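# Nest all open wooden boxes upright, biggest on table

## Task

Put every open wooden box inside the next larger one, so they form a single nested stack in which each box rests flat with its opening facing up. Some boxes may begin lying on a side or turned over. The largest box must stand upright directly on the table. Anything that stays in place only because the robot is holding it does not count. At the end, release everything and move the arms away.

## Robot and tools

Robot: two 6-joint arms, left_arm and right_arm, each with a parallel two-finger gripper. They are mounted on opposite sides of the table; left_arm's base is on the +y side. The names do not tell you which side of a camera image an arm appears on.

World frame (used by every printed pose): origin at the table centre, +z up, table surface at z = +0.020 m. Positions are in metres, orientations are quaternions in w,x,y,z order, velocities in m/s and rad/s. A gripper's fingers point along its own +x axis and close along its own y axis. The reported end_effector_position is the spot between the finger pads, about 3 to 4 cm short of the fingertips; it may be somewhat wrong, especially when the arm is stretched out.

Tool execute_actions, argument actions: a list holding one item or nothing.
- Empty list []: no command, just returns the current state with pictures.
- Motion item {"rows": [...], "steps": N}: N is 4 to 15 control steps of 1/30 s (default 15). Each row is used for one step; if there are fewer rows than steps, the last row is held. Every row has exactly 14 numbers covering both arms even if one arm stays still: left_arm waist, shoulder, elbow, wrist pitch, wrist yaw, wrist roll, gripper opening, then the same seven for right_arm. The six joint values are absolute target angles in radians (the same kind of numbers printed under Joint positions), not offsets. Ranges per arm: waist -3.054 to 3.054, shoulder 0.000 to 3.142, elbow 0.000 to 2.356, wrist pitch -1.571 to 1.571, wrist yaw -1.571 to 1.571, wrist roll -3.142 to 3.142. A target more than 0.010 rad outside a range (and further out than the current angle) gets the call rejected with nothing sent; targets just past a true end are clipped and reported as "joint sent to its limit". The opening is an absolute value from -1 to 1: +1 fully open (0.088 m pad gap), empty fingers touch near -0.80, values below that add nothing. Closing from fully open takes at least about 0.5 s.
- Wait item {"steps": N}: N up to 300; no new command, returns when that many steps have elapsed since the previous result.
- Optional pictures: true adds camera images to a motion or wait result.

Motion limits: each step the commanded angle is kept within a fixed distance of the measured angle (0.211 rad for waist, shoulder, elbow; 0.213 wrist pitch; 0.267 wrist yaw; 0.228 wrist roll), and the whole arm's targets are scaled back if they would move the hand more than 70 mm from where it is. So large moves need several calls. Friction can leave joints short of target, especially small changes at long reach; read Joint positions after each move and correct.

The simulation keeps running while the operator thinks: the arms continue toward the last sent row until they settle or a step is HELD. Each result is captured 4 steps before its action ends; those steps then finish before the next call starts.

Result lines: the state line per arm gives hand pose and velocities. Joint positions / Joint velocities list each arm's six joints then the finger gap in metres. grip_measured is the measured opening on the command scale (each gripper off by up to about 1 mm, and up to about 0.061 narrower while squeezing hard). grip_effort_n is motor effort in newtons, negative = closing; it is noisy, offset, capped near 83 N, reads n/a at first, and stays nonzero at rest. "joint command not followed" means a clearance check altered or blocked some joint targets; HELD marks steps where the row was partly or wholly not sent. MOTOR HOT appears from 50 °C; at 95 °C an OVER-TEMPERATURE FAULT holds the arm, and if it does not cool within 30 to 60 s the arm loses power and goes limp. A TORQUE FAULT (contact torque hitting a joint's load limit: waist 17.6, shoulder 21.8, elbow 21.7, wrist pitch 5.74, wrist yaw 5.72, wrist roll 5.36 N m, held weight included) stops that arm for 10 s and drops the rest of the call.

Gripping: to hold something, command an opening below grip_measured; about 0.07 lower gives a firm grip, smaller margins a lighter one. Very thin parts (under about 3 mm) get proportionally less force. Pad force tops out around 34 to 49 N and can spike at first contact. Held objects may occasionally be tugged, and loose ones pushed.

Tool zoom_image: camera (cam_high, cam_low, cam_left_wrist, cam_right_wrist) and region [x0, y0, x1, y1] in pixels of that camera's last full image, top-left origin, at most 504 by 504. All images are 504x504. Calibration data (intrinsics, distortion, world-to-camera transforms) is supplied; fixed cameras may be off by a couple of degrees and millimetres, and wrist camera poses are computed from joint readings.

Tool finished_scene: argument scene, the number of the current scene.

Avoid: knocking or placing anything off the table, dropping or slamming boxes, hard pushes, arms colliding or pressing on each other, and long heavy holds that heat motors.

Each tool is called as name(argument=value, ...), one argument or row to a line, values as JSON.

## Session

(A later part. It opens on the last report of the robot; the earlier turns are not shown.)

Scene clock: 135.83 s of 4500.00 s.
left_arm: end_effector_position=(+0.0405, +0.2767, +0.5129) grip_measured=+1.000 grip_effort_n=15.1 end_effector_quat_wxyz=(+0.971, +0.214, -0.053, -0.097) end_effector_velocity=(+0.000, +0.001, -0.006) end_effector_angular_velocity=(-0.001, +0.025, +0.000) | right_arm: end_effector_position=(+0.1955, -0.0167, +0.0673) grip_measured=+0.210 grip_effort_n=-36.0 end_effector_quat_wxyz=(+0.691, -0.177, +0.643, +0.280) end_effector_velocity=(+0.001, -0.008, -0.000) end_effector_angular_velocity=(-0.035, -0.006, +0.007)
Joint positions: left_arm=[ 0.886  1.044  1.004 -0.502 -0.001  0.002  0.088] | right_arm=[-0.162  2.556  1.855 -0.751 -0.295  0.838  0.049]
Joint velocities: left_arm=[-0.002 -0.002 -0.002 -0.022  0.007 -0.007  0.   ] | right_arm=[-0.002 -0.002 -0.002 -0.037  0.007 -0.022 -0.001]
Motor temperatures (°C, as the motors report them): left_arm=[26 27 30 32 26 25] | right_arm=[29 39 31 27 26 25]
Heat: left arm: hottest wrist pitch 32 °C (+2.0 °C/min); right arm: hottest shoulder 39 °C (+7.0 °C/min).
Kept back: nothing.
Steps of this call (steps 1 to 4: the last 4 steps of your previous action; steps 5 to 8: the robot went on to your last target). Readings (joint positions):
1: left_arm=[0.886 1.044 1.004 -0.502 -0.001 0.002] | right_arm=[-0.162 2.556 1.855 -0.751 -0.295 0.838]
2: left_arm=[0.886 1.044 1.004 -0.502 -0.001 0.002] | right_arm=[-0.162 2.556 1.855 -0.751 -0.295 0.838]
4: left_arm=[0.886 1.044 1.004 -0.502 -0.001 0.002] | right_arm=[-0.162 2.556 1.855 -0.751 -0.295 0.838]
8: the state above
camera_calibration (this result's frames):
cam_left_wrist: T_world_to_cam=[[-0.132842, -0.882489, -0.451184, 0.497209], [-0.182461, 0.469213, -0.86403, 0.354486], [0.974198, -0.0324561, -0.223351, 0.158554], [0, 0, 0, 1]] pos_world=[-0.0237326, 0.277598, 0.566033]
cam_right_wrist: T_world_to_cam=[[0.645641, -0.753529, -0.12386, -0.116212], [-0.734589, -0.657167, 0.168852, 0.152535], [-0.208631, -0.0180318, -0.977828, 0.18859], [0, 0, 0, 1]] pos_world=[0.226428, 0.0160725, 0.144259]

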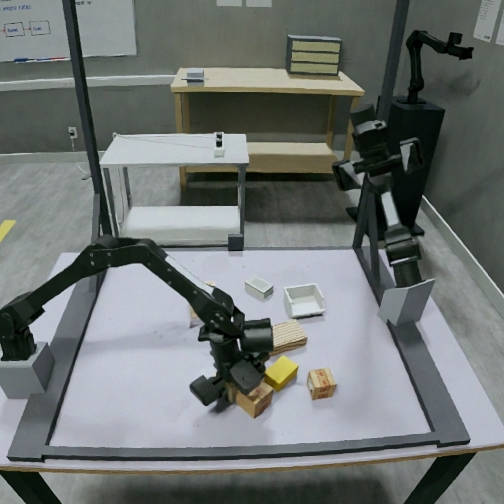

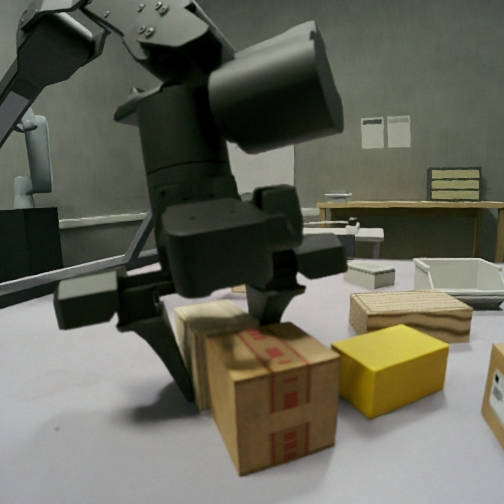

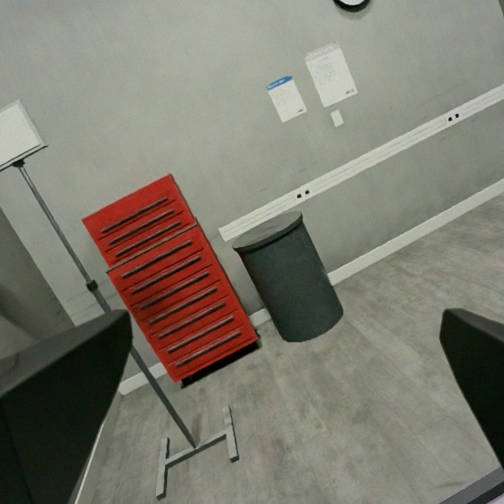

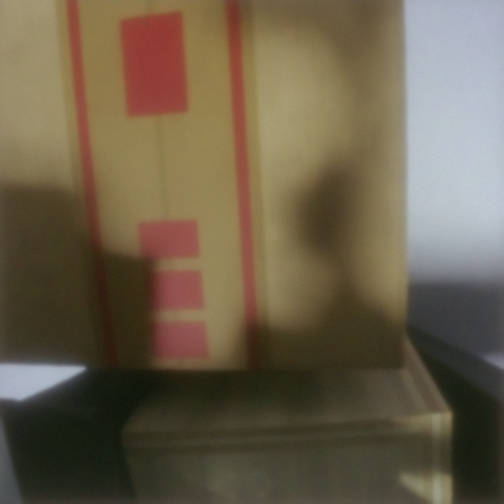

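Contact at ~.21 (width .05). Tighten, lift.

execute_actions(
  actions=[
    {"rows":[[0.9,1.0,1.0,-0.5,0,0,1,-0.162,2.556,1.855,-0.75,-0.30,0.837,0.1]],"steps":10},
  ],
)

execute_actions(
  actions=[
    {"rows":[[0.9,1.0,1.0,-0.5,0,0,1,-0.175,2.52,1.885,-0.84,-0.30,0.82,0.1],[0.9,1.0,1.0,-0.5,0,0,1,-0.175,2.52,1.885,-0.84,-0.30,0.82,0.1],[0.9,1.0,1.0,-0.5,0,0,1,-0.175,2.52,1.885,-0.84,-0.30,0.82,0.1],[0.9,1.0,1.0,-0.5,0,0,1,-0.175,2.52,1.885,-0.84,-0.30,0.82,0.1],[0.9,1.0,1.0,-0.5,0,0,1,-0.195,2.475,1.93,-0.93,-0.30,0.80,0.1],[0.9,1.0,1.0,-0.5,0,0,1,-0.195,2.475,1.93,-0.93,-0.30,0.80,0.1],[0.9,1.0,1.0,-0.5,0,0,1,-0.195,2.475,1.93,-0.93,-0.30,0.80,0.1],[0.9,1.0,1.0,-0.5,0,0,1,-0.195,2.475,1.93,-0.93,-0.30,0.80,0.1],[0.9,1.0,1.0,-0.5,0,0,1,-0.19,2.4,2.0,-1.08,-0.30,0.80,0.1]],"steps":15},
  ],
)

execute_actions(
  actions=[
    {"rows":[[0.9,1.0,1.0,-0.5,0,0,1,0.1,1.7,1.4,-1.2,-0.30,0.8,0.1]],"steps":15},
  ],
)

execute_actions(
  actions=[
    {"rows":[[0.9,1.0,1.0,-0.5,0,0,1,0.3,1.5,1.0,-1.0,-0.30,0.8,0.1]],"steps":15},
  ],
)

execute_actions(
  actions=[
    {"rows":[[0.9,1.0,1.0,-0.5,0,0,1,0.509,1.5,0.766,0.3,1.175,0.78,0.1]],"steps":15},
  ],
)

execute_actions(
  actions=[
    {"steps":25},
  ],
  pictures=true,
)

Scene clock: 136.30 s of 4500.00 s.
left_arm: end_effector_position=(+0.0405, +0.2767, +0.5129) grip_measured=+1.000 grip_effort_n=15.1 end_effector_quat_wxyz=(+0.971, +0.214, -0.053, -0.097) end_effector_velocity=(-0.003, +0.001, +0.001) end_effector_angular_velocity=(-0.007, -0.003, +0.003) | right_arm: end_effector_position=(+0.1956, -0.0167, +0.0674) grip_measured=+0.168 grip_effort_n=-83.5 end_effector_quat_wxyz=(+0.691, -0.176, +0.643, +0.280) end_effector_velocity=(-0.002, +0.001, +0.001) end_effector_angular_velocity=(+0.009, +0.020, +0.011)
Joint positions: left_arm=[ 0.886  1.044  1.004 -0.502 -0.001  0.002  0.088] | right_arm=[-0.162  2.556  1.855 -0.751 -0.295  0.838  0.047]
Joint velocities: left_arm=[-0.002 -0.007  0.002 -0.007 -0.007 -0.007  0.   ] | right_arm=[-0.002 -0.002 -0.002  0.007 -0.022 -0.007 -0.   ]
Motor temperatures (°C, as the motors report them): left_arm=[26 27 30 32 26 25] | right_arm=[29 39 31 27 26 25]
Heat: left arm: hottest wrist pitch 32 °C (+2.0 °C/min); right arm: hottest shoulder 39 °C (+7.1 °C/min).
Steps of this call (steps 1 to 8: the robot went on to your last target; steps 9 to 14: the first 6 steps of this action). Readings (joint positions):
9: left_arm=[0.886 1.044 1.004 -0.502 -0.001 0.002] | right_arm=[-0.162 2.556 1.855 -0.751 -0.295 0.838]
10: left_arm=[0.886 1.044 1.004 -0.502 -0.001 0.002] | right_arm=[-0.162 2.556 1.855 -0.751 -0.295 0.838]
12: left_arm=[0.886 1.044 1.004 -0.502 -0.001 0.002] | right_arm=[-0.162 2.556 1.855 -0.751 -0.295 0.838]
14: the state above

Scene clock: 136.80 s of 4500.00 s.
left_arm: end_effector_position=(+0.0405, +0.2767, +0.5129) grip_measured=+1.000 grip_effort_n=15.1 end_effector_quat_wxyz=(+0.971, +0.214, -0.053, -0.097) end_effector_velocity=(+0.001, -0.000, +0.000) end_effector_angular_velocity=(+0.007, -0.006, +0.004) | right_arm: end_effector_position=(+0.1915, -0.0314, +0.1234) grip_measured=+0.168 grip_effort_n=-83.5 end_effector_quat_wxyz=(+0.686, -0.191, +0.655, +0.253) end_effector_velocity=(-0.080, -0.015, +0.326) end_effector_angular_velocity=(+0.077, -0.004, -0.003)
Joint positions: left_arm=[ 0.886  1.044  1.004 -0.502 -0.001  0.002  0.088] | right_arm=[-0.192  2.474  1.938 -0.993 -0.295  0.806  0.047]
Joint velocities: left_arm=[-0.002  0.002 -0.002  0.007 -0.007  0.007  0.   ] | right_arm=[-0.046 -0.554  0.354 -0.842 -0.007 -0.022 -0.   ]
Motor temperatures (°C, as the motors report them): left_arm=[26 27 30 32 26 25] | right_arm=[29 39 31 27 26 25]
Heat: left arm: hottest wrist pitch 32 °C (+2.0 °C/min); right arm: hottest shoulder 39 °C (+7.1 °C/min).
Steps of this call (steps 1 to 4: the last 4 steps of your previous action; steps 5 to 15: the first 11 steps of this action). Readings (joint positions):
5: left_arm=[0.886 1.044 1.004 -0.502 -0.001 0.002] | right_arm=[-0.162 2.554 1.856 -0.758 -0.295 0.836]
6: left_arm=[0.886 1.044 1.004 -0.502 -0.001 0.002] | right_arm=[-0.163 2.553 1.860 -0.780 -0.295 0.833]
8: left_arm=[0.886 1.044 1.004 -0.502 -0.001 0.002] | right_arm=[-0.166 2.547 1.862 -0.810 -0.295 0.829]
12: left_arm=[0.886 1.044 1.004 -0.502 -0.001 0.002] | right_arm=[-0.182 2.517 1.892 -0.890 -0.295 0.811]
15: the state above

Scene clock: 137.30 s of 4500.00 s.
left_arm: end_effector_position=(+0.0405, +0.2767, +0.5129) grip_measured=+1.000 grip_effort_n=15.1 end_effector_quat_wxyz=(+0.971, +0.214, -0.053, -0.097) end_effector_velocity=(+0.002, +0.000, -0.005) end_effector_angular_velocity=(-0.001, +0.016, +0.008) | right_arm: end_effector_position=(+0.0576, -0.1221, +0.1781) grip_measured=+0.168 grip_effort_n=-83.5 end_effector_quat_wxyz=(+0.638, -0.309, +0.646, +0.283) end_effector_velocity=(-0.254, -0.421, +0.096) end_effector_angular_velocity=(-0.434, +0.017, +0.543)
Joint positions: left_arm=[ 0.886  1.044  1.004 -0.502 -0.001  0.002  0.088] | right_arm=[ 0.059  2.097  1.677 -1.174 -0.298  0.803  0.047]
Joint velocities: left_arm=[-0.007  0.002 -0.007 -0.007 -0.007 -0.007  0.   ] | right_arm=[ 0.628 -1.36  -1.404 -0.212 -0.051 -0.022 -0.   ]
Motor temperatures (°C, as the motors report them): left_arm=[26 27 30 32 26 25] | right_arm=[29 39 31 27 26 25]
Heat: left arm: hottest wrist pitch 32 °C (+2.0 °C/min); right arm: hottest shoulder 39 °C (+7.1 °C/min).
Steps of this call (steps 1 to 4: the last 4 steps of your previous action; steps 5 to 15: the first 11 steps of this action). Readings (joint positions):
5: left_arm=[0.886 1.044 1.004 -0.502 -0.001 0.002] | right_arm=[-0.190 2.394 1.982 -1.051 -0.296 0.803]
6: left_arm=[0.886 1.044 1.004 -0.502 -0.001 0.002] | right_arm=[-0.180 2.370 1.962 -1.070 -0.296 0.803]
8: left_arm=[0.886 1.044 1.004 -0.502 -0.001 0.002] | right_arm=[-0.139 2.320 1.911 -1.112 -0.296 0.803]
12: left_arm=[0.886 1.044 1.004 -0.502 -0.001 0.002] | right_arm=[-0.021 2.214 1.800 -1.148 -0.296 0.803]
15: the state above

Scene clock: 137.80 s of 4500.00 s.
left_arm: end_effector_position=(+0.0405, +0.2767, +0.5129) grip_measured=+1.000 grip_effort_n=15.1 end_effector_quat_wxyz=(+0.971, +0.214, -0.053, -0.097) end_effector_velocity=(+0.000, +0.001, -0.002) end_effector_angular_velocity=(-0.005, +0.006, +0.007) | right_arm: end_effector_position=(+0.0033, -0.2673, +0.1879) grip_measured=+0.168 grip_effort_n=-83.5 end_effector_quat_wxyz=(+0.593, -0.373, +0.603, +0.381) end_effector_velocity=(+0.101, -0.149, -0.148) end_effector_angular_velocity=(-0.518, -0.183, -0.158)
Joint positions: left_arm=[ 0.886  1.044  1.004 -0.502 -0.001  0.002  0.088] | right_arm=[ 0.294  1.525  1.068 -1.016 -0.303  0.801  0.047]
Joint velocities: left_arm=[-0.002 -0.002 -0.002 -0.007 -0.007 -0.007  0.   ] | right_arm=[-0.002 -0.017 -0.657  0.066 -0.007 -0.007  0.   ]
Motor temperatures (°C, as the motors report them): left_arm=[26 27 30 32 26 25] | right_arm=[29 39 31 27 26 25]
Heat: left arm: hottest wrist pitch 32 °C (+2.0 °C/min); right arm: hottest shoulder 39 °C (+7.1 °C/min).
Steps of this call (steps 1 to 4: the last 4 steps of your previous action; steps 5 to 15: the first 11 steps of this action). Readings (joint positions):
5: left_arm=[0.886 1.044 1.004 -0.502 -0.001 0.002] | right_arm=[0.106 1.862 1.465 -1.179 -0.295 0.802]
6: left_arm=[0.886 1.044 1.004 -0.502 -0.001 0.002] | right_arm=[0.130 1.813 1.422 -1.126 -0.292 0.802]
8: left_arm=[0.886 1.044 1.004 -0.502 -0.001 0.002] | right_arm=[0.209 1.719 1.338 -1.061 -0.295 0.802]
12: left_arm=[0.886 1.044 1.004 -0.502 -0.001 0.002] | right_arm=[0.294 1.557 1.161 -1.023 -0.303 0.801]
15: the state above

Scene clock: 138.30 s of 4500.00 s.
left_arm: end_effector_position=(+0.0405, +0.2767, +0.5129) grip_measured=+1.000 grip_effort_n=15.1 end_effector_quat_wxyz=(+0.971, +0.214, -0.053, -0.097) end_effector_velocity=(+0.001, +0.005, -0.000) end_effector_angular_velocity=(+0.004, -0.004, +0.025) | right_arm: end_effector_position=(+0.0373, -0.2266, +0.1499) grip_measured=+0.168 grip_effort_n=-83.5 end_effector_quat_wxyz=(+0.742, -0.363, +0.308, +0.472) end_effector_velocity=(+0.018, +0.332, +0.209) end_effector_angular_velocity=(+2.167, -0.698, +0.051)
Joint positions: left_arm=[ 0.886  1.044  1.004 -0.502 -0.001  0.002  0.088] | right_arm=[ 0.499  1.502  0.784 -0.483  0.343  0.783  0.047]
Joint velocities: left_arm=[ 0.002 -0.002 -0.002 -0.007 -0.022  0.007  0.   ] | right_arm=[ 0.046 -0.002 -0.017  1.443  1.795 -0.022 -0.   ]
Motor temperatures (°C, as the motors report them): left_arm=[26 27 30 32 26 25] | right_arm=[29 39 31 27 26 25]
Heat: left arm: hottest wrist pitch 32 °C (+2.0 °C/min); right arm: hottest shoulder 39 °C (+7.1 °C/min).
Steps of this call (steps 1 to 4: the last 4 steps of your previous action; steps 5 to 15: the first 11 steps of this action). Readings (joint positions):
5: left_arm=[0.886 1.044 1.004 -0.502 -0.001 0.002] | right_arm=[0.307 1.515 1.002 -0.977 -0.268 0.801]
6: left_arm=[0.886 1.044 1.004 -0.502 -0.001 0.002] | right_arm=[0.349 1.502 0.963 -0.906 -0.193 0.795]
8: left_arm=[0.886 1.044 1.004 -0.502 -0.001 0.002] | right_arm=[0.435 1.498 0.883 -0.820 -0.083 0.788]
12: left_arm=[0.886 1.044 1.004 -0.502 -0.001 0.002] | right_arm=[0.492 1.502 0.791 -0.634 0.160 0.784]
15: the state above

Scene clock: 139.13 s of 4500.00 s.
left_arm: end_effector_position=(+0.0405, +0.2767, +0.5129) grip_measured=+1.000 grip_effort_n=15.1 end_effector_quat_wxyz=(+0.971, +0.214, -0.053, -0.097) end_effector_velocity=(-0.002, -0.001, -0.002) end_effector_angular_velocity=(-0.004, +0.007, -0.008) | right_arm: end_effector_position=(+0.0453, -0.1504, +0.3011) grip_measured=+0.168 grip_effort_n=-83.5 end_effector_quat_wxyz=(+0.896, +0.074, +0.019, +0.438) end_effector_velocity=(+0.001, -0.001, +0.002) end_effector_angular_velocity=(+0.006, -0.004, -0.007)
Joint positions: left_arm=[ 0.886  1.044  1.004 -0.502 -0.001  0.002  0.088] | right_arm=[0.506 1.502 0.778 0.294 1.167 0.78  0.047]
Joint velocities: left_arm=[-0.002 -0.007 -0.002 -0.007  0.007 -0.007  0.   ] | right_arm=[-0.002 -0.002 -0.002  0.007  0.007 -0.007 -0.   ]
Motor temperatures (°C, as the motors report them): left_arm=[26 27 30 32 26 25] | right_arm=[29 39 31 27 26 25]
Heat: left arm: hottest wrist pitch 32 °C (+2.0 °C/min); right arm: hottest shoulder 39 °C (+7.0 °C/min).
Kept back: nothing.
Steps of this call (steps 1 to 4: the last 4 steps of your previous action; steps 5 to 25: the robot went on to your last target). Readings (joint positions):
1: left_arm=[0.886 1.044 1.004 -0.502 -0.001 0.002] | right_arm=[0.500 1.502 0.784 -0.433 0.404 0.783]
2: left_arm=[0.886 1.044 1.004 -0.502 -0.001 0.002] | right_arm=[0.502 1.502 0.783 -0.384 0.465 0.782]
4: left_arm=[0.886 1.044 1.004 -0.502 -0.001 0.002] | right_arm=[0.504 1.502 0.781 -0.286 0.586 0.782]
8: left_arm=[0.886 1.044 1.004 -0.502 -0.001 0.002] | right_arm=[0.505 1.502 0.779 -0.089 0.830 0.781]
25: the state above
camera_calibration (this result's frames):
cam_left_wrist: T_world_to_cam=[[-0.132842, -0.882489, -0.451184, 0.497209], [-0.182461, 0.469213, -0.86403, 0.354486], [0.974198, -0.0324561, -0.223351, 0.158554], [0, 0, 0, 1]] pos_world=[-0.0237326, 0.277598, 0.566033]
cam_right_wrist: T_world_to_cam=[[0.79317, -0.59919, -0.108872, -0.0789746], [-0.236811, -0.138754, -0.961597, 0.310638], [0.561073, 0.788491, -0.25195, 0.251303], [0, 0, 0, 1]] pos_world=[-0.00479649, -0.202368, 0.353426]

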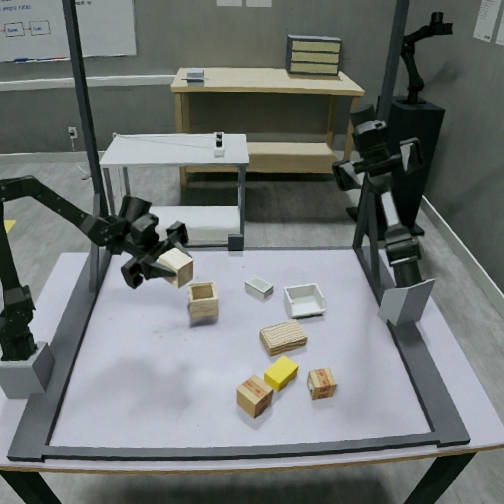

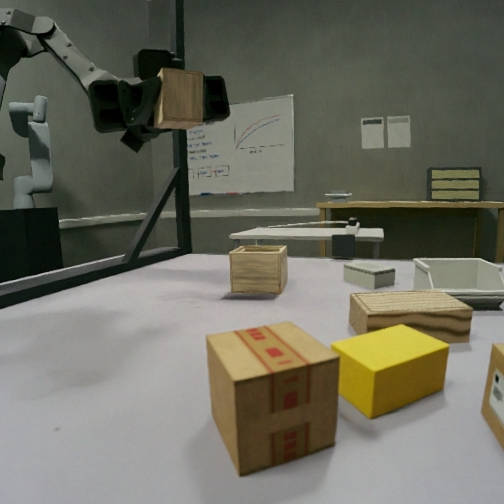

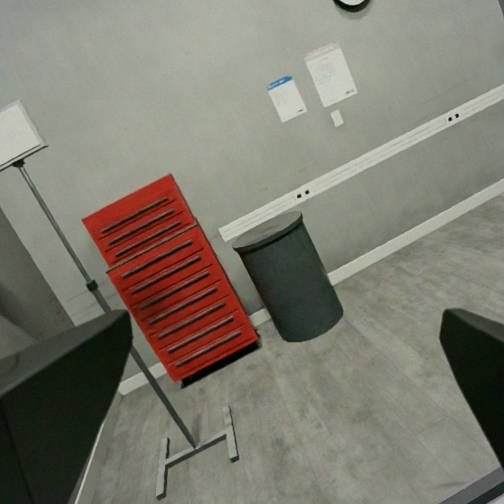

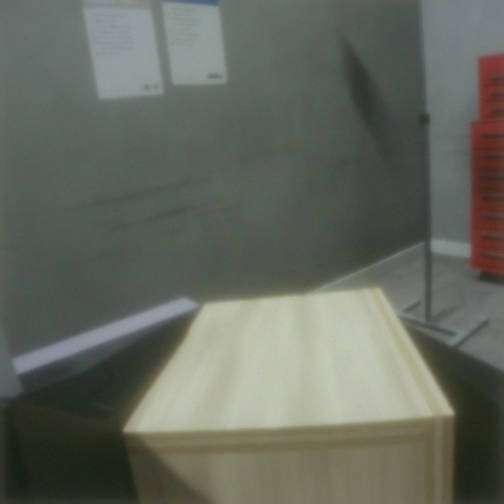

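execute_actions(
  actions=[
    {"rows":[[0.9,1.0,1.0,-0.5,0,0,1,0.434,1.6,0.914,0.0,0.626,-2.02,0.1]],"steps":15},
  ],
)

execute_actions(
  actions=[
    {"steps":50},
  ],
)

execute_actions(
  actions=[
    {"rows":[[0.9,1.0,1.0,-0.5,0,0,1,0.434,2.0,0.914,0.09,0.626,-2.02,0.1]],"steps":15},
  ],
)

execute_actions(
  actions=[
    {"rows":[[0.9,1.0,1.0,-0.5,0,0,1,0.434,2.06,0.914,0.115,0.626,-2.02,0.1]],"steps":15},
  ],
  pictures=true,
)

Scene clock: 140.00 s of 4500.00 s.
left_arm: end_effector_position=(+0.0405, +0.2767, +0.5129) grip_measured=+1.000 grip_effort_n=15.1 end_effector_quat_wxyz=(+0.971, +0.214, -0.053, -0.097) end_effector_velocity=(+0.002, +0.003, -0.002) end_effector_angular_velocity=(-0.007, +0.004, +0.023) | right_arm: end_effector_position=(+0.0224, -0.1185, +0.2357) grip_measured=+0.168 grip_effort_n=-83.5 end_effector_quat_wxyz=(+0.770, -0.325, +0.013, +0.548) end_effector_velocity=(-0.035, +0.003, -0.035) end_effector_angular_velocity=(-0.878, -1.151, +0.792)
Joint positions: left_arm=[ 0.886  1.044  1.004 -0.502 -0.001  0.002  0.088] | right_arm=[0.441 1.588 0.894 0.017 0.674 0.217 0.047]
Joint velocities: left_arm=[-0.002  0.002 -0.002 -0.007 -0.022 -0.007  0.   ] | right_arm=[-0.012  0.012  0.061 -0.139 -0.359 -1.56  -0.   ]
Motor temperatures (°C, as the motors report them): left_arm=[26 27 30 32 26 25] | right_arm=[29 39 31 27 26 25]
Heat: left arm: hottest wrist pitch 32 °C (+2.0 °C/min); right arm: hottest shoulder 39 °C (+7.0 °C/min).
Steps of this call (steps 1 to 15: the robot went on to your last target; steps 16 to 26: the first 11 steps of this action). Readings (joint positions):
16: left_arm=[0.886 1.044 1.004 -0.502 -0.001 0.002] | right_arm=[0.502 1.509 0.788 0.270 1.144 0.749]
17: left_arm=[0.886 1.044 1.004 -0.502 -0.001 0.002] | right_arm=[0.487 1.521 0.814 0.218 1.078 0.692]
19: left_arm=[0.886 1.044 1.004 -0.502 -0.001 0.002] | right_arm=[0.460 1.555 0.863 0.128 0.951 0.586]
23: left_arm=[0.886 1.044 1.004 -0.502 -0.001 0.002] | right_arm=[0.441 1.583 0.887 0.038 0.738 0.375]
26: the state above

Scene clock: 141.67 s of 4500.00 s.
left_arm: end_effector_position=(+0.0405, +0.2767, +0.5129) grip_measured=+1.000 grip_effort_n=15.1 end_effector_quat_wxyz=(+0.971, +0.214, -0.053, -0.097) end_effector_velocity=(+0.002, +0.003, -0.002) end_effector_angular_velocity=(+0.008, +0.001, +0.024) | right_arm: end_effector_position=(+0.0186, -0.1174, +0.2327) grip_measured=+0.168 grip_effort_n=-83.5 end_effector_quat_wxyz=(-0.039, +0.827, +0.492, -0.270) end_effector_velocity=(-0.003, +0.001, -0.000) end_effector_angular_velocity=(-0.023, -0.048, +0.036)
Joint positions: left_arm=[ 0.886  1.044  1.004 -0.502 -0.001  0.002  0.088] | right_arm=[ 0.436  1.589  0.903  0.002  0.63  -2.01   0.047]
Joint velocities: left_arm=[-0.002  0.002 -0.002 -0.007 -0.022  0.007  0.   ] | right_arm=[ 0.002  0.002  0.002  0.007 -0.007 -0.066 -0.   ]
Motor temperatures (°C, as the motors report them): left_arm=[26 27 30 32 26 25] | right_arm=[29 39 31 27 26 25]
Heat: left arm: hottest wrist pitch 32 °C (+2.0 °C/min); right arm: hottest shoulder 39 °C (+7.1 °C/min).
Kept back: nothing.
Steps of this call (steps 1 to 4: the last 4 steps of your previous action; steps 5 to 50: the robot went on to your last target). Readings (joint positions):
1: left_arm=[0.886 1.044 1.004 -0.502 -0.001 0.002] | right_arm=[0.440 1.589 0.896 0.014 0.663 0.164]
2: left_arm=[0.886 1.044 1.004 -0.502 -0.001 0.002] | right_arm=[0.439 1.589 0.898 0.011 0.655 0.111]
4: left_arm=[0.886 1.044 1.004 -0.502 -0.001 0.002] | right_arm=[0.438 1.589 0.901 0.008 0.644 0.006]
8: left_arm=[0.886 1.044 1.004 -0.502 -0.001 0.002] | right_arm=[0.437 1.589 0.902 0.004 0.635 -0.204]
50: the state above

Scene clock: 142.03 s of 4500.00 s.
left_arm: end_effector_position=(+0.0405, +0.2767, +0.5129) grip_measured=+1.000 grip_effort_n=14.7 end_effector_quat_wxyz=(+0.971, +0.214, -0.053, -0.097) end_effector_velocity=(-0.000, -0.000, -0.003) end_effector_angular_velocity=(-0.002, +0.007, +0.004) | right_arm: end_effector_position=(+0.0551, -0.1123, +0.1090) grip_measured=+0.168 grip_effort_n=-83.5 end_effector_quat_wxyz=(+0.085, +0.859, +0.427, -0.270) end_effector_velocity=(+0.074, -0.051, -0.153) end_effector_angular_velocity=(-0.382, -0.204, -0.109)
Joint positions: left_arm=[ 0.886  1.044  1.004 -0.502 -0.001  0.002  0.088] | right_arm=[ 0.436  1.961  0.916  0.077  0.628 -2.018  0.047]
Joint velocities: left_arm=[-0.007 -0.002 -0.002 -0.007 -0.007 -0.007  0.   ] | right_arm=[ 0.002  0.383 -0.081  0.022 -0.007 -0.007 -0.   ]
Motor temperatures (°C, as the motors report them): left_arm=[26 27 30 32 26 25] | right_arm=[29 39 31 27 26 25]
Heat: left arm: hottest wrist pitch 32 °C (+2.0 °C/min); right arm: hottest shoulder 39 °C (+7.0 °C/min).
Steps of this call (steps 1 to 11: the first 11 steps of this action). Readings (joint positions):
1: left_arm=[0.886 1.044 1.004 -0.502 -0.001 0.002] | right_arm=[0.436 1.608 0.903 0.010 0.630 -2.013]
2: left_arm=[0.886 1.044 1.004 -0.502 -0.001 0.002] | right_arm=[0.436 1.640 0.912 0.042 0.631 -2.013]
4: left_arm=[0.886 1.044 1.004 -0.502 -0.001 0.002] | right_arm=[0.436 1.728 0.928 0.065 0.629 -2.015]
8: left_arm=[0.886 1.044 1.004 -0.502 -0.001 0.002] | right_arm=[0.436 1.892 0.925 0.076 0.629 -2.017]
11: the state above

Scene clock: 142.53 s of 4500.00 s.
left_arm: end_effector_position=(+0.0405, +0.2767, +0.5129) grip_measured=+1.000 grip_effort_n=15.1 end_effector_quat_wxyz=(+0.971, +0.214, -0.053, -0.097) end_effector_velocity=(+0.000, +0.001, -0.002) end_effector_angular_velocity=(-0.005, +0.006, +0.007) | right_arm: end_effector_position=(+0.0650, -0.1148, +0.0821) grip_measured=+0.168 grip_effort_n=-83.5 end_effector_quat_wxyz=(+0.106, +0.863, +0.415, -0.269) end_effector_velocity=(+0.000, +0.001, +0.004) end_effector_angular_velocity=(+0.004, -0.014, +0.010)
Joint positions: left_arm=[ 0.886  1.044  1.004 -0.502 -0.001  0.002  0.088] | right_arm=[ 0.436  2.046  0.917  0.112  0.628 -2.018  0.047]
Joint velocities: left_arm=[-0.002 -0.002 -0.002 -0.007 -0.007 -0.007  0.   ] | right_arm=[-0.002 -0.007 -0.002  0.007  0.007 -0.022 -0.   ]
Motor temperatures (°C, as the motors report them): left_arm=[26 27 30 32 26 25] | right_arm=[29 39 31 27 26 25]
Heat: left arm: hottest wrist pitch 32 °C (+2.0 °C/min); right arm: hottest shoulder 39 °C (+6.1 °C/min).
Steps of this call (steps 1 to 4: the last 4 steps of your previous action; steps 5 to 15: the first 11 steps of this action). Readings (joint positions):
5: left_arm=[0.886 1.044 1.004 -0.502 -0.001 0.002] | right_arm=[0.436 1.987 0.915 0.091 0.628 -2.018]
6: left_arm=[0.886 1.044 1.004 -0.502 -0.001 0.002] | right_arm=[0.436 1.996 0.916 0.102 0.628 -2.018]
8: left_arm=[0.886 1.044 1.004 -0.502 -0.001 0.002] | right_arm=[0.436 2.020 0.918 0.106 0.628 -2.018]
12: left_arm=[0.886 1.044 1.004 -0.502 -0.001 0.002] | right_arm=[0.436 2.046 0.917 0.108 0.628 -2.018]
15: the state above
camera_calibration (this result's frames):
cam_left_wrist: T_world_to_cam=[[-0.132842, -0.882489, -0.451184, 0.497209], [-0.182461, 0.469213, -0.86403, 0.354486], [0.974198, -0.0324561, -0.223351, 0.158554], [0, 0, 0, 1]] pos_world=[-0.0237326, 0.277598, 0.566033]
cam_right_wrist: T_world_to_cam=[[-0.780297, 0.625407, -0.00177901, 0.137032], [0.181692, 0.22941, 0.956221, -0.0327425], [0.598435, 0.745813, -0.29264, 0.153053], [0, 0, 0, 1]] pos_world=[0.0212821, -0.192338, 0.0763423]

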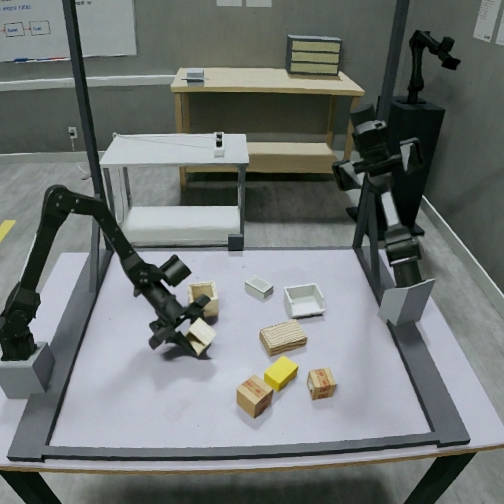

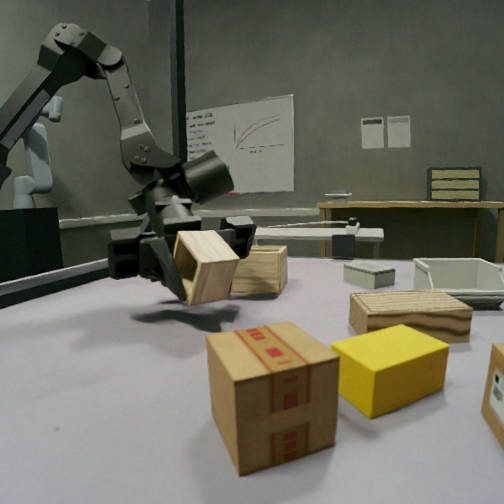

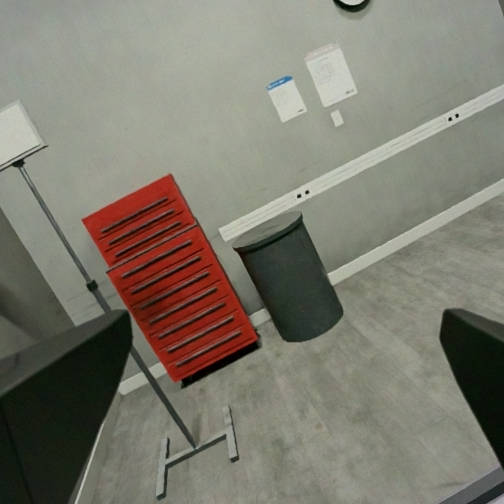

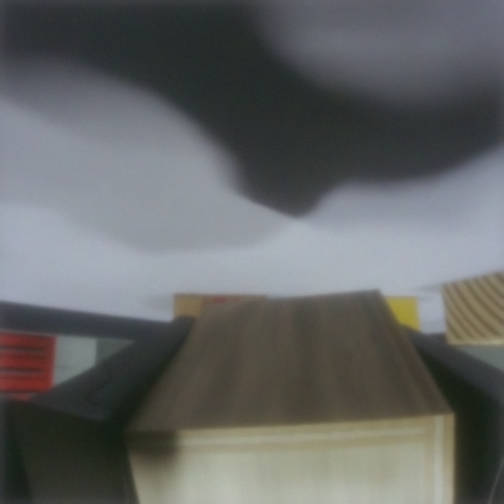

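execute_actions(
  actions=[
    {"rows":[[0.9,1.0,1.0,-0.5,0,0,1,0.434,2.09,0.914,0.128,0.626,-2.02,0.1]],"steps":15},
  ],
  pictures=true,
)

Scene clock: 143.07 s of 4500.00 s.
left_arm: end_effector_position=(+0.0405, +0.2767, +0.5129) grip_measured=+1.000 grip_effort_n=15.1 end_effector_quat_wxyz=(+0.971, +0.214, -0.053, -0.097) end_effector_velocity=(+0.002, +0.003, -0.007) end_effector_angular_velocity=(-0.003, +0.028, +0.006) | right_arm: end_effector_position=(+0.0689, -0.1163, +0.0726) grip_measured=+0.168 grip_effort_n=-83.5 end_effector_quat_wxyz=(+0.114, +0.864, +0.410, -0.269) end_effector_velocity=(-0.002, +0.003, +0.003) end_effector_angular_velocity=(+0.007, +0.009, +0.009)
Joint positions: left_arm=[ 0.886  1.044  1.004 -0.502 -0.001  0.002  0.088] | right_arm=[ 0.436  2.077  0.917  0.125  0.628 -2.018  0.047]
Joint velocities: left_arm=[ 0.002 -0.002 -0.007 -0.022  0.007 -0.007  0.   ] | right_arm=[-0.002 -0.007  0.002  0.007 -0.007 -0.007 -0.   ]
Motor temperatures (°C, as the motors report them): left_arm=[26 27 30 32 26 25] | right_arm=[29 39 31 27 26 25]
Heat: left arm: hottest wrist pitch 32 °C (+2.0 °C/min); right arm: hottest shoulder 39 °C (+6.0 °C/min).
Steps of this call (steps 1 to 4: the last 4 steps of your previous action; step 5: the robot went on to your last target; steps 6 to 16: the first 11 steps of this action). Readings (joint positions):
6: left_arm=[0.886 1.044 1.004 -0.502 -0.001 0.002] | right_arm=[0.436 2.050 0.917 0.114 0.628 -2.018]
7: left_arm=[0.886 1.044 1.004 -0.502 -0.001 0.002] | right_arm=[0.436 2.054 0.917 0.120 0.628 -2.018]
9: left_arm=[0.886 1.044 1.004 -0.502 -0.001 0.002] | right_arm=[0.436 2.065 0.917 0.122 0.628 -2.018]
13: left_arm=[0.886 1.044 1.004 -0.502 -0.001 0.002] | right_arm=[0.436 2.077 0.917 0.124 0.628 -2.018]
16: the state above
camera_calibration (this result's frames):
cam_left_wrist: T_world_to_cam=[[-0.132842, -0.882489, -0.451184, 0.497209], [-0.182461, 0.469213, -0.86403, 0.354486], [0.974198, -0.0324561, -0.223351, 0.158554], [0, 0, 0, 1]] pos_world=[-0.0237326, 0.277598, 0.566033]
cam_right_wrist: T_world_to_cam=[[-0.777262, 0.628937, -0.01739, 0.142248], [0.175072, 0.242742, 0.954163, -0.0217766], [0.60433, 0.73859, -0.298783, 0.148225], [0, 0, 0, 1]] pos_world=[0.0247995, -0.193657, 0.0675393]

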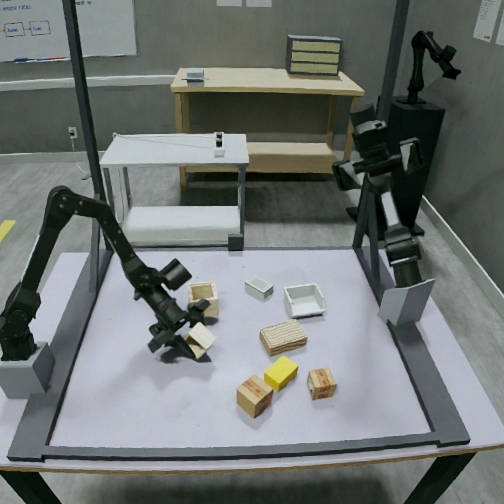

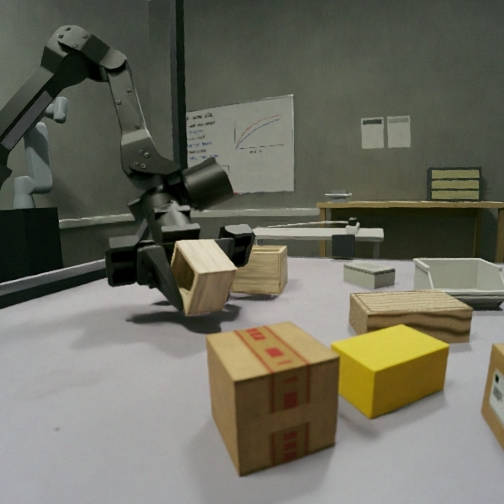

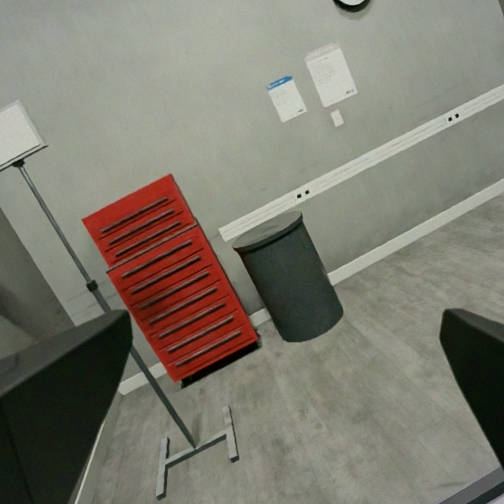

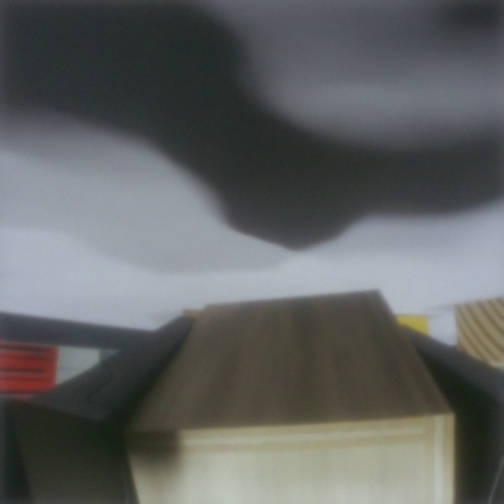

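execute_actions(
  actions=[
    {"rows":[[0.9,1.0,1.0,-0.5,0,0,1,0.434,2.115,0.914,0.138,0.626,-2.02,0.1]],"steps":15},
  ],
  pictures=true,
)

Scene clock: 143.57 s of 4500.00 s.
left_arm: end_effector_position=(+0.0405, +0.2767, +0.5129) grip_measured=+1.000 grip_effort_n=14.7 end_effector_quat_wxyz=(+0.971, +0.214, -0.053, -0.097) end_effector_velocity=(+0.001, -0.000, +0.000) end_effector_angular_velocity=(-0.007, -0.003, +0.003) | right_arm: end_effector_position=(+0.0723, -0.1178, +0.0645) grip_measured=+0.168 grip_effort_n=-83.5 end_effector_quat_wxyz=(+0.120, +0.865, +0.406, -0.269) end_effector_velocity=(-0.003, +0.002, +0.001) end_effector_angular_velocity=(+0.010, +0.016, +0.004)
Joint positions: left_arm=[ 0.886  1.044  1.004 -0.502 -0.001  0.002  0.088] | right_arm=[ 0.436  2.102  0.917  0.136  0.628 -2.018  0.047]
Joint velocities: left_arm=[-0.002  0.002 -0.002  0.007 -0.007 -0.007  0.   ] | right_arm=[ 0.002 -0.002  0.002  0.007 -0.007  0.007 -0.   ]
Motor temperatures (°C, as the motors report them): left_arm=[26 27 30 32 26 25] | right_arm=[29 39 31 27 26 25]
Heat: left arm: hottest wrist pitch 32 °C (+2.0 °C/min); right arm: hottest shoulder 39 °C (+6.1 °C/min).
Steps of this call (steps 1 to 4: the last 4 steps of your previous action; steps 5 to 15: the first 11 steps of this action). Readings (joint positions):
5: left_arm=[0.886 1.044 1.004 -0.502 -0.001 0.002] | right_arm=[0.436 2.080 0.917 0.127 0.628 -2.018]
6: left_arm=[0.886 1.044 1.004 -0.502 -0.001 0.002] | right_arm=[0.436 2.083 0.917 0.132 0.628 -2.018]
8: left_arm=[0.886 1.044 1.004 -0.502 -0.001 0.002] | right_arm=[0.436 2.092 0.917 0.133 0.628 -2.018]
12: left_arm=[0.886 1.044 1.004 -0.502 -0.001 0.002] | right_arm=[0.436 2.102 0.917 0.134 0.628 -2.018]
15: the state above
camera_calibration (this result's frames):
cam_left_wrist: T_world_to_cam=[[-0.132842, -0.882489, -0.451184, 0.497209], [-0.182461, 0.469213, -0.86403, 0.354486], [0.974198, -0.0324561, -0.223351, 0.158554], [0, 0, 0, 1]] pos_world=[-0.0237326, 0.277598, 0.566033]
cam_right_wrist: T_world_to_cam=[[-0.774506, 0.631807, -0.0309856, 0.146679], [0.16938, 0.254333, 0.952169, -0.012435], [0.609467, 0.732212, -0.303998, 0.144106], [0, 0, 0, 1]] pos_world=[0.0278819, -0.195026, 0.0601932]

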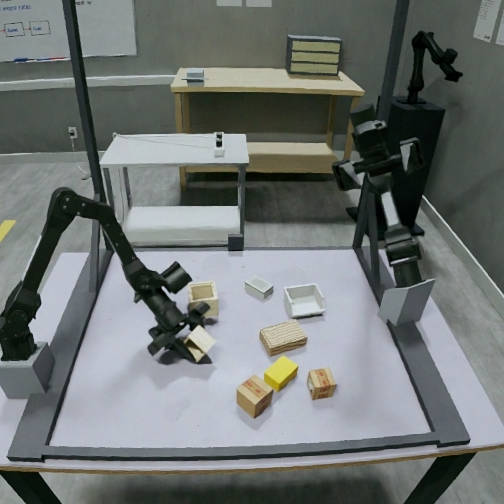

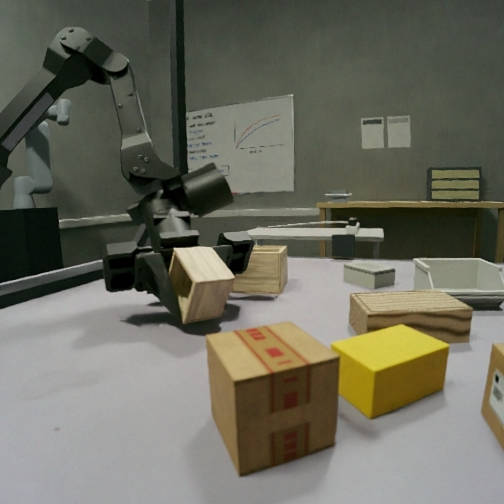

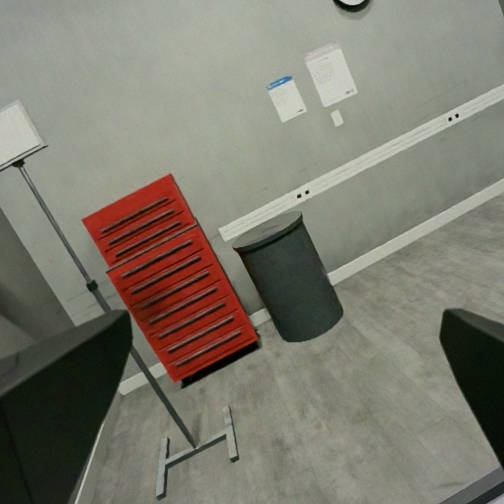

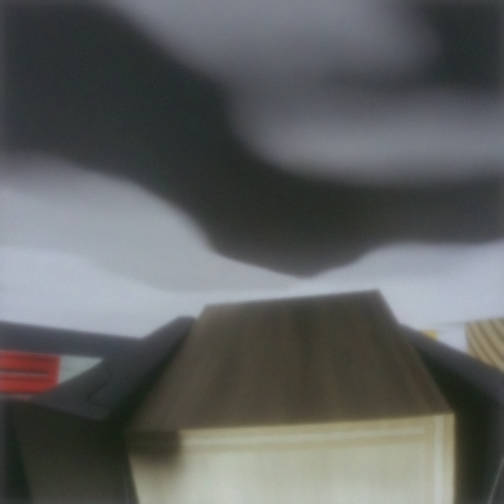

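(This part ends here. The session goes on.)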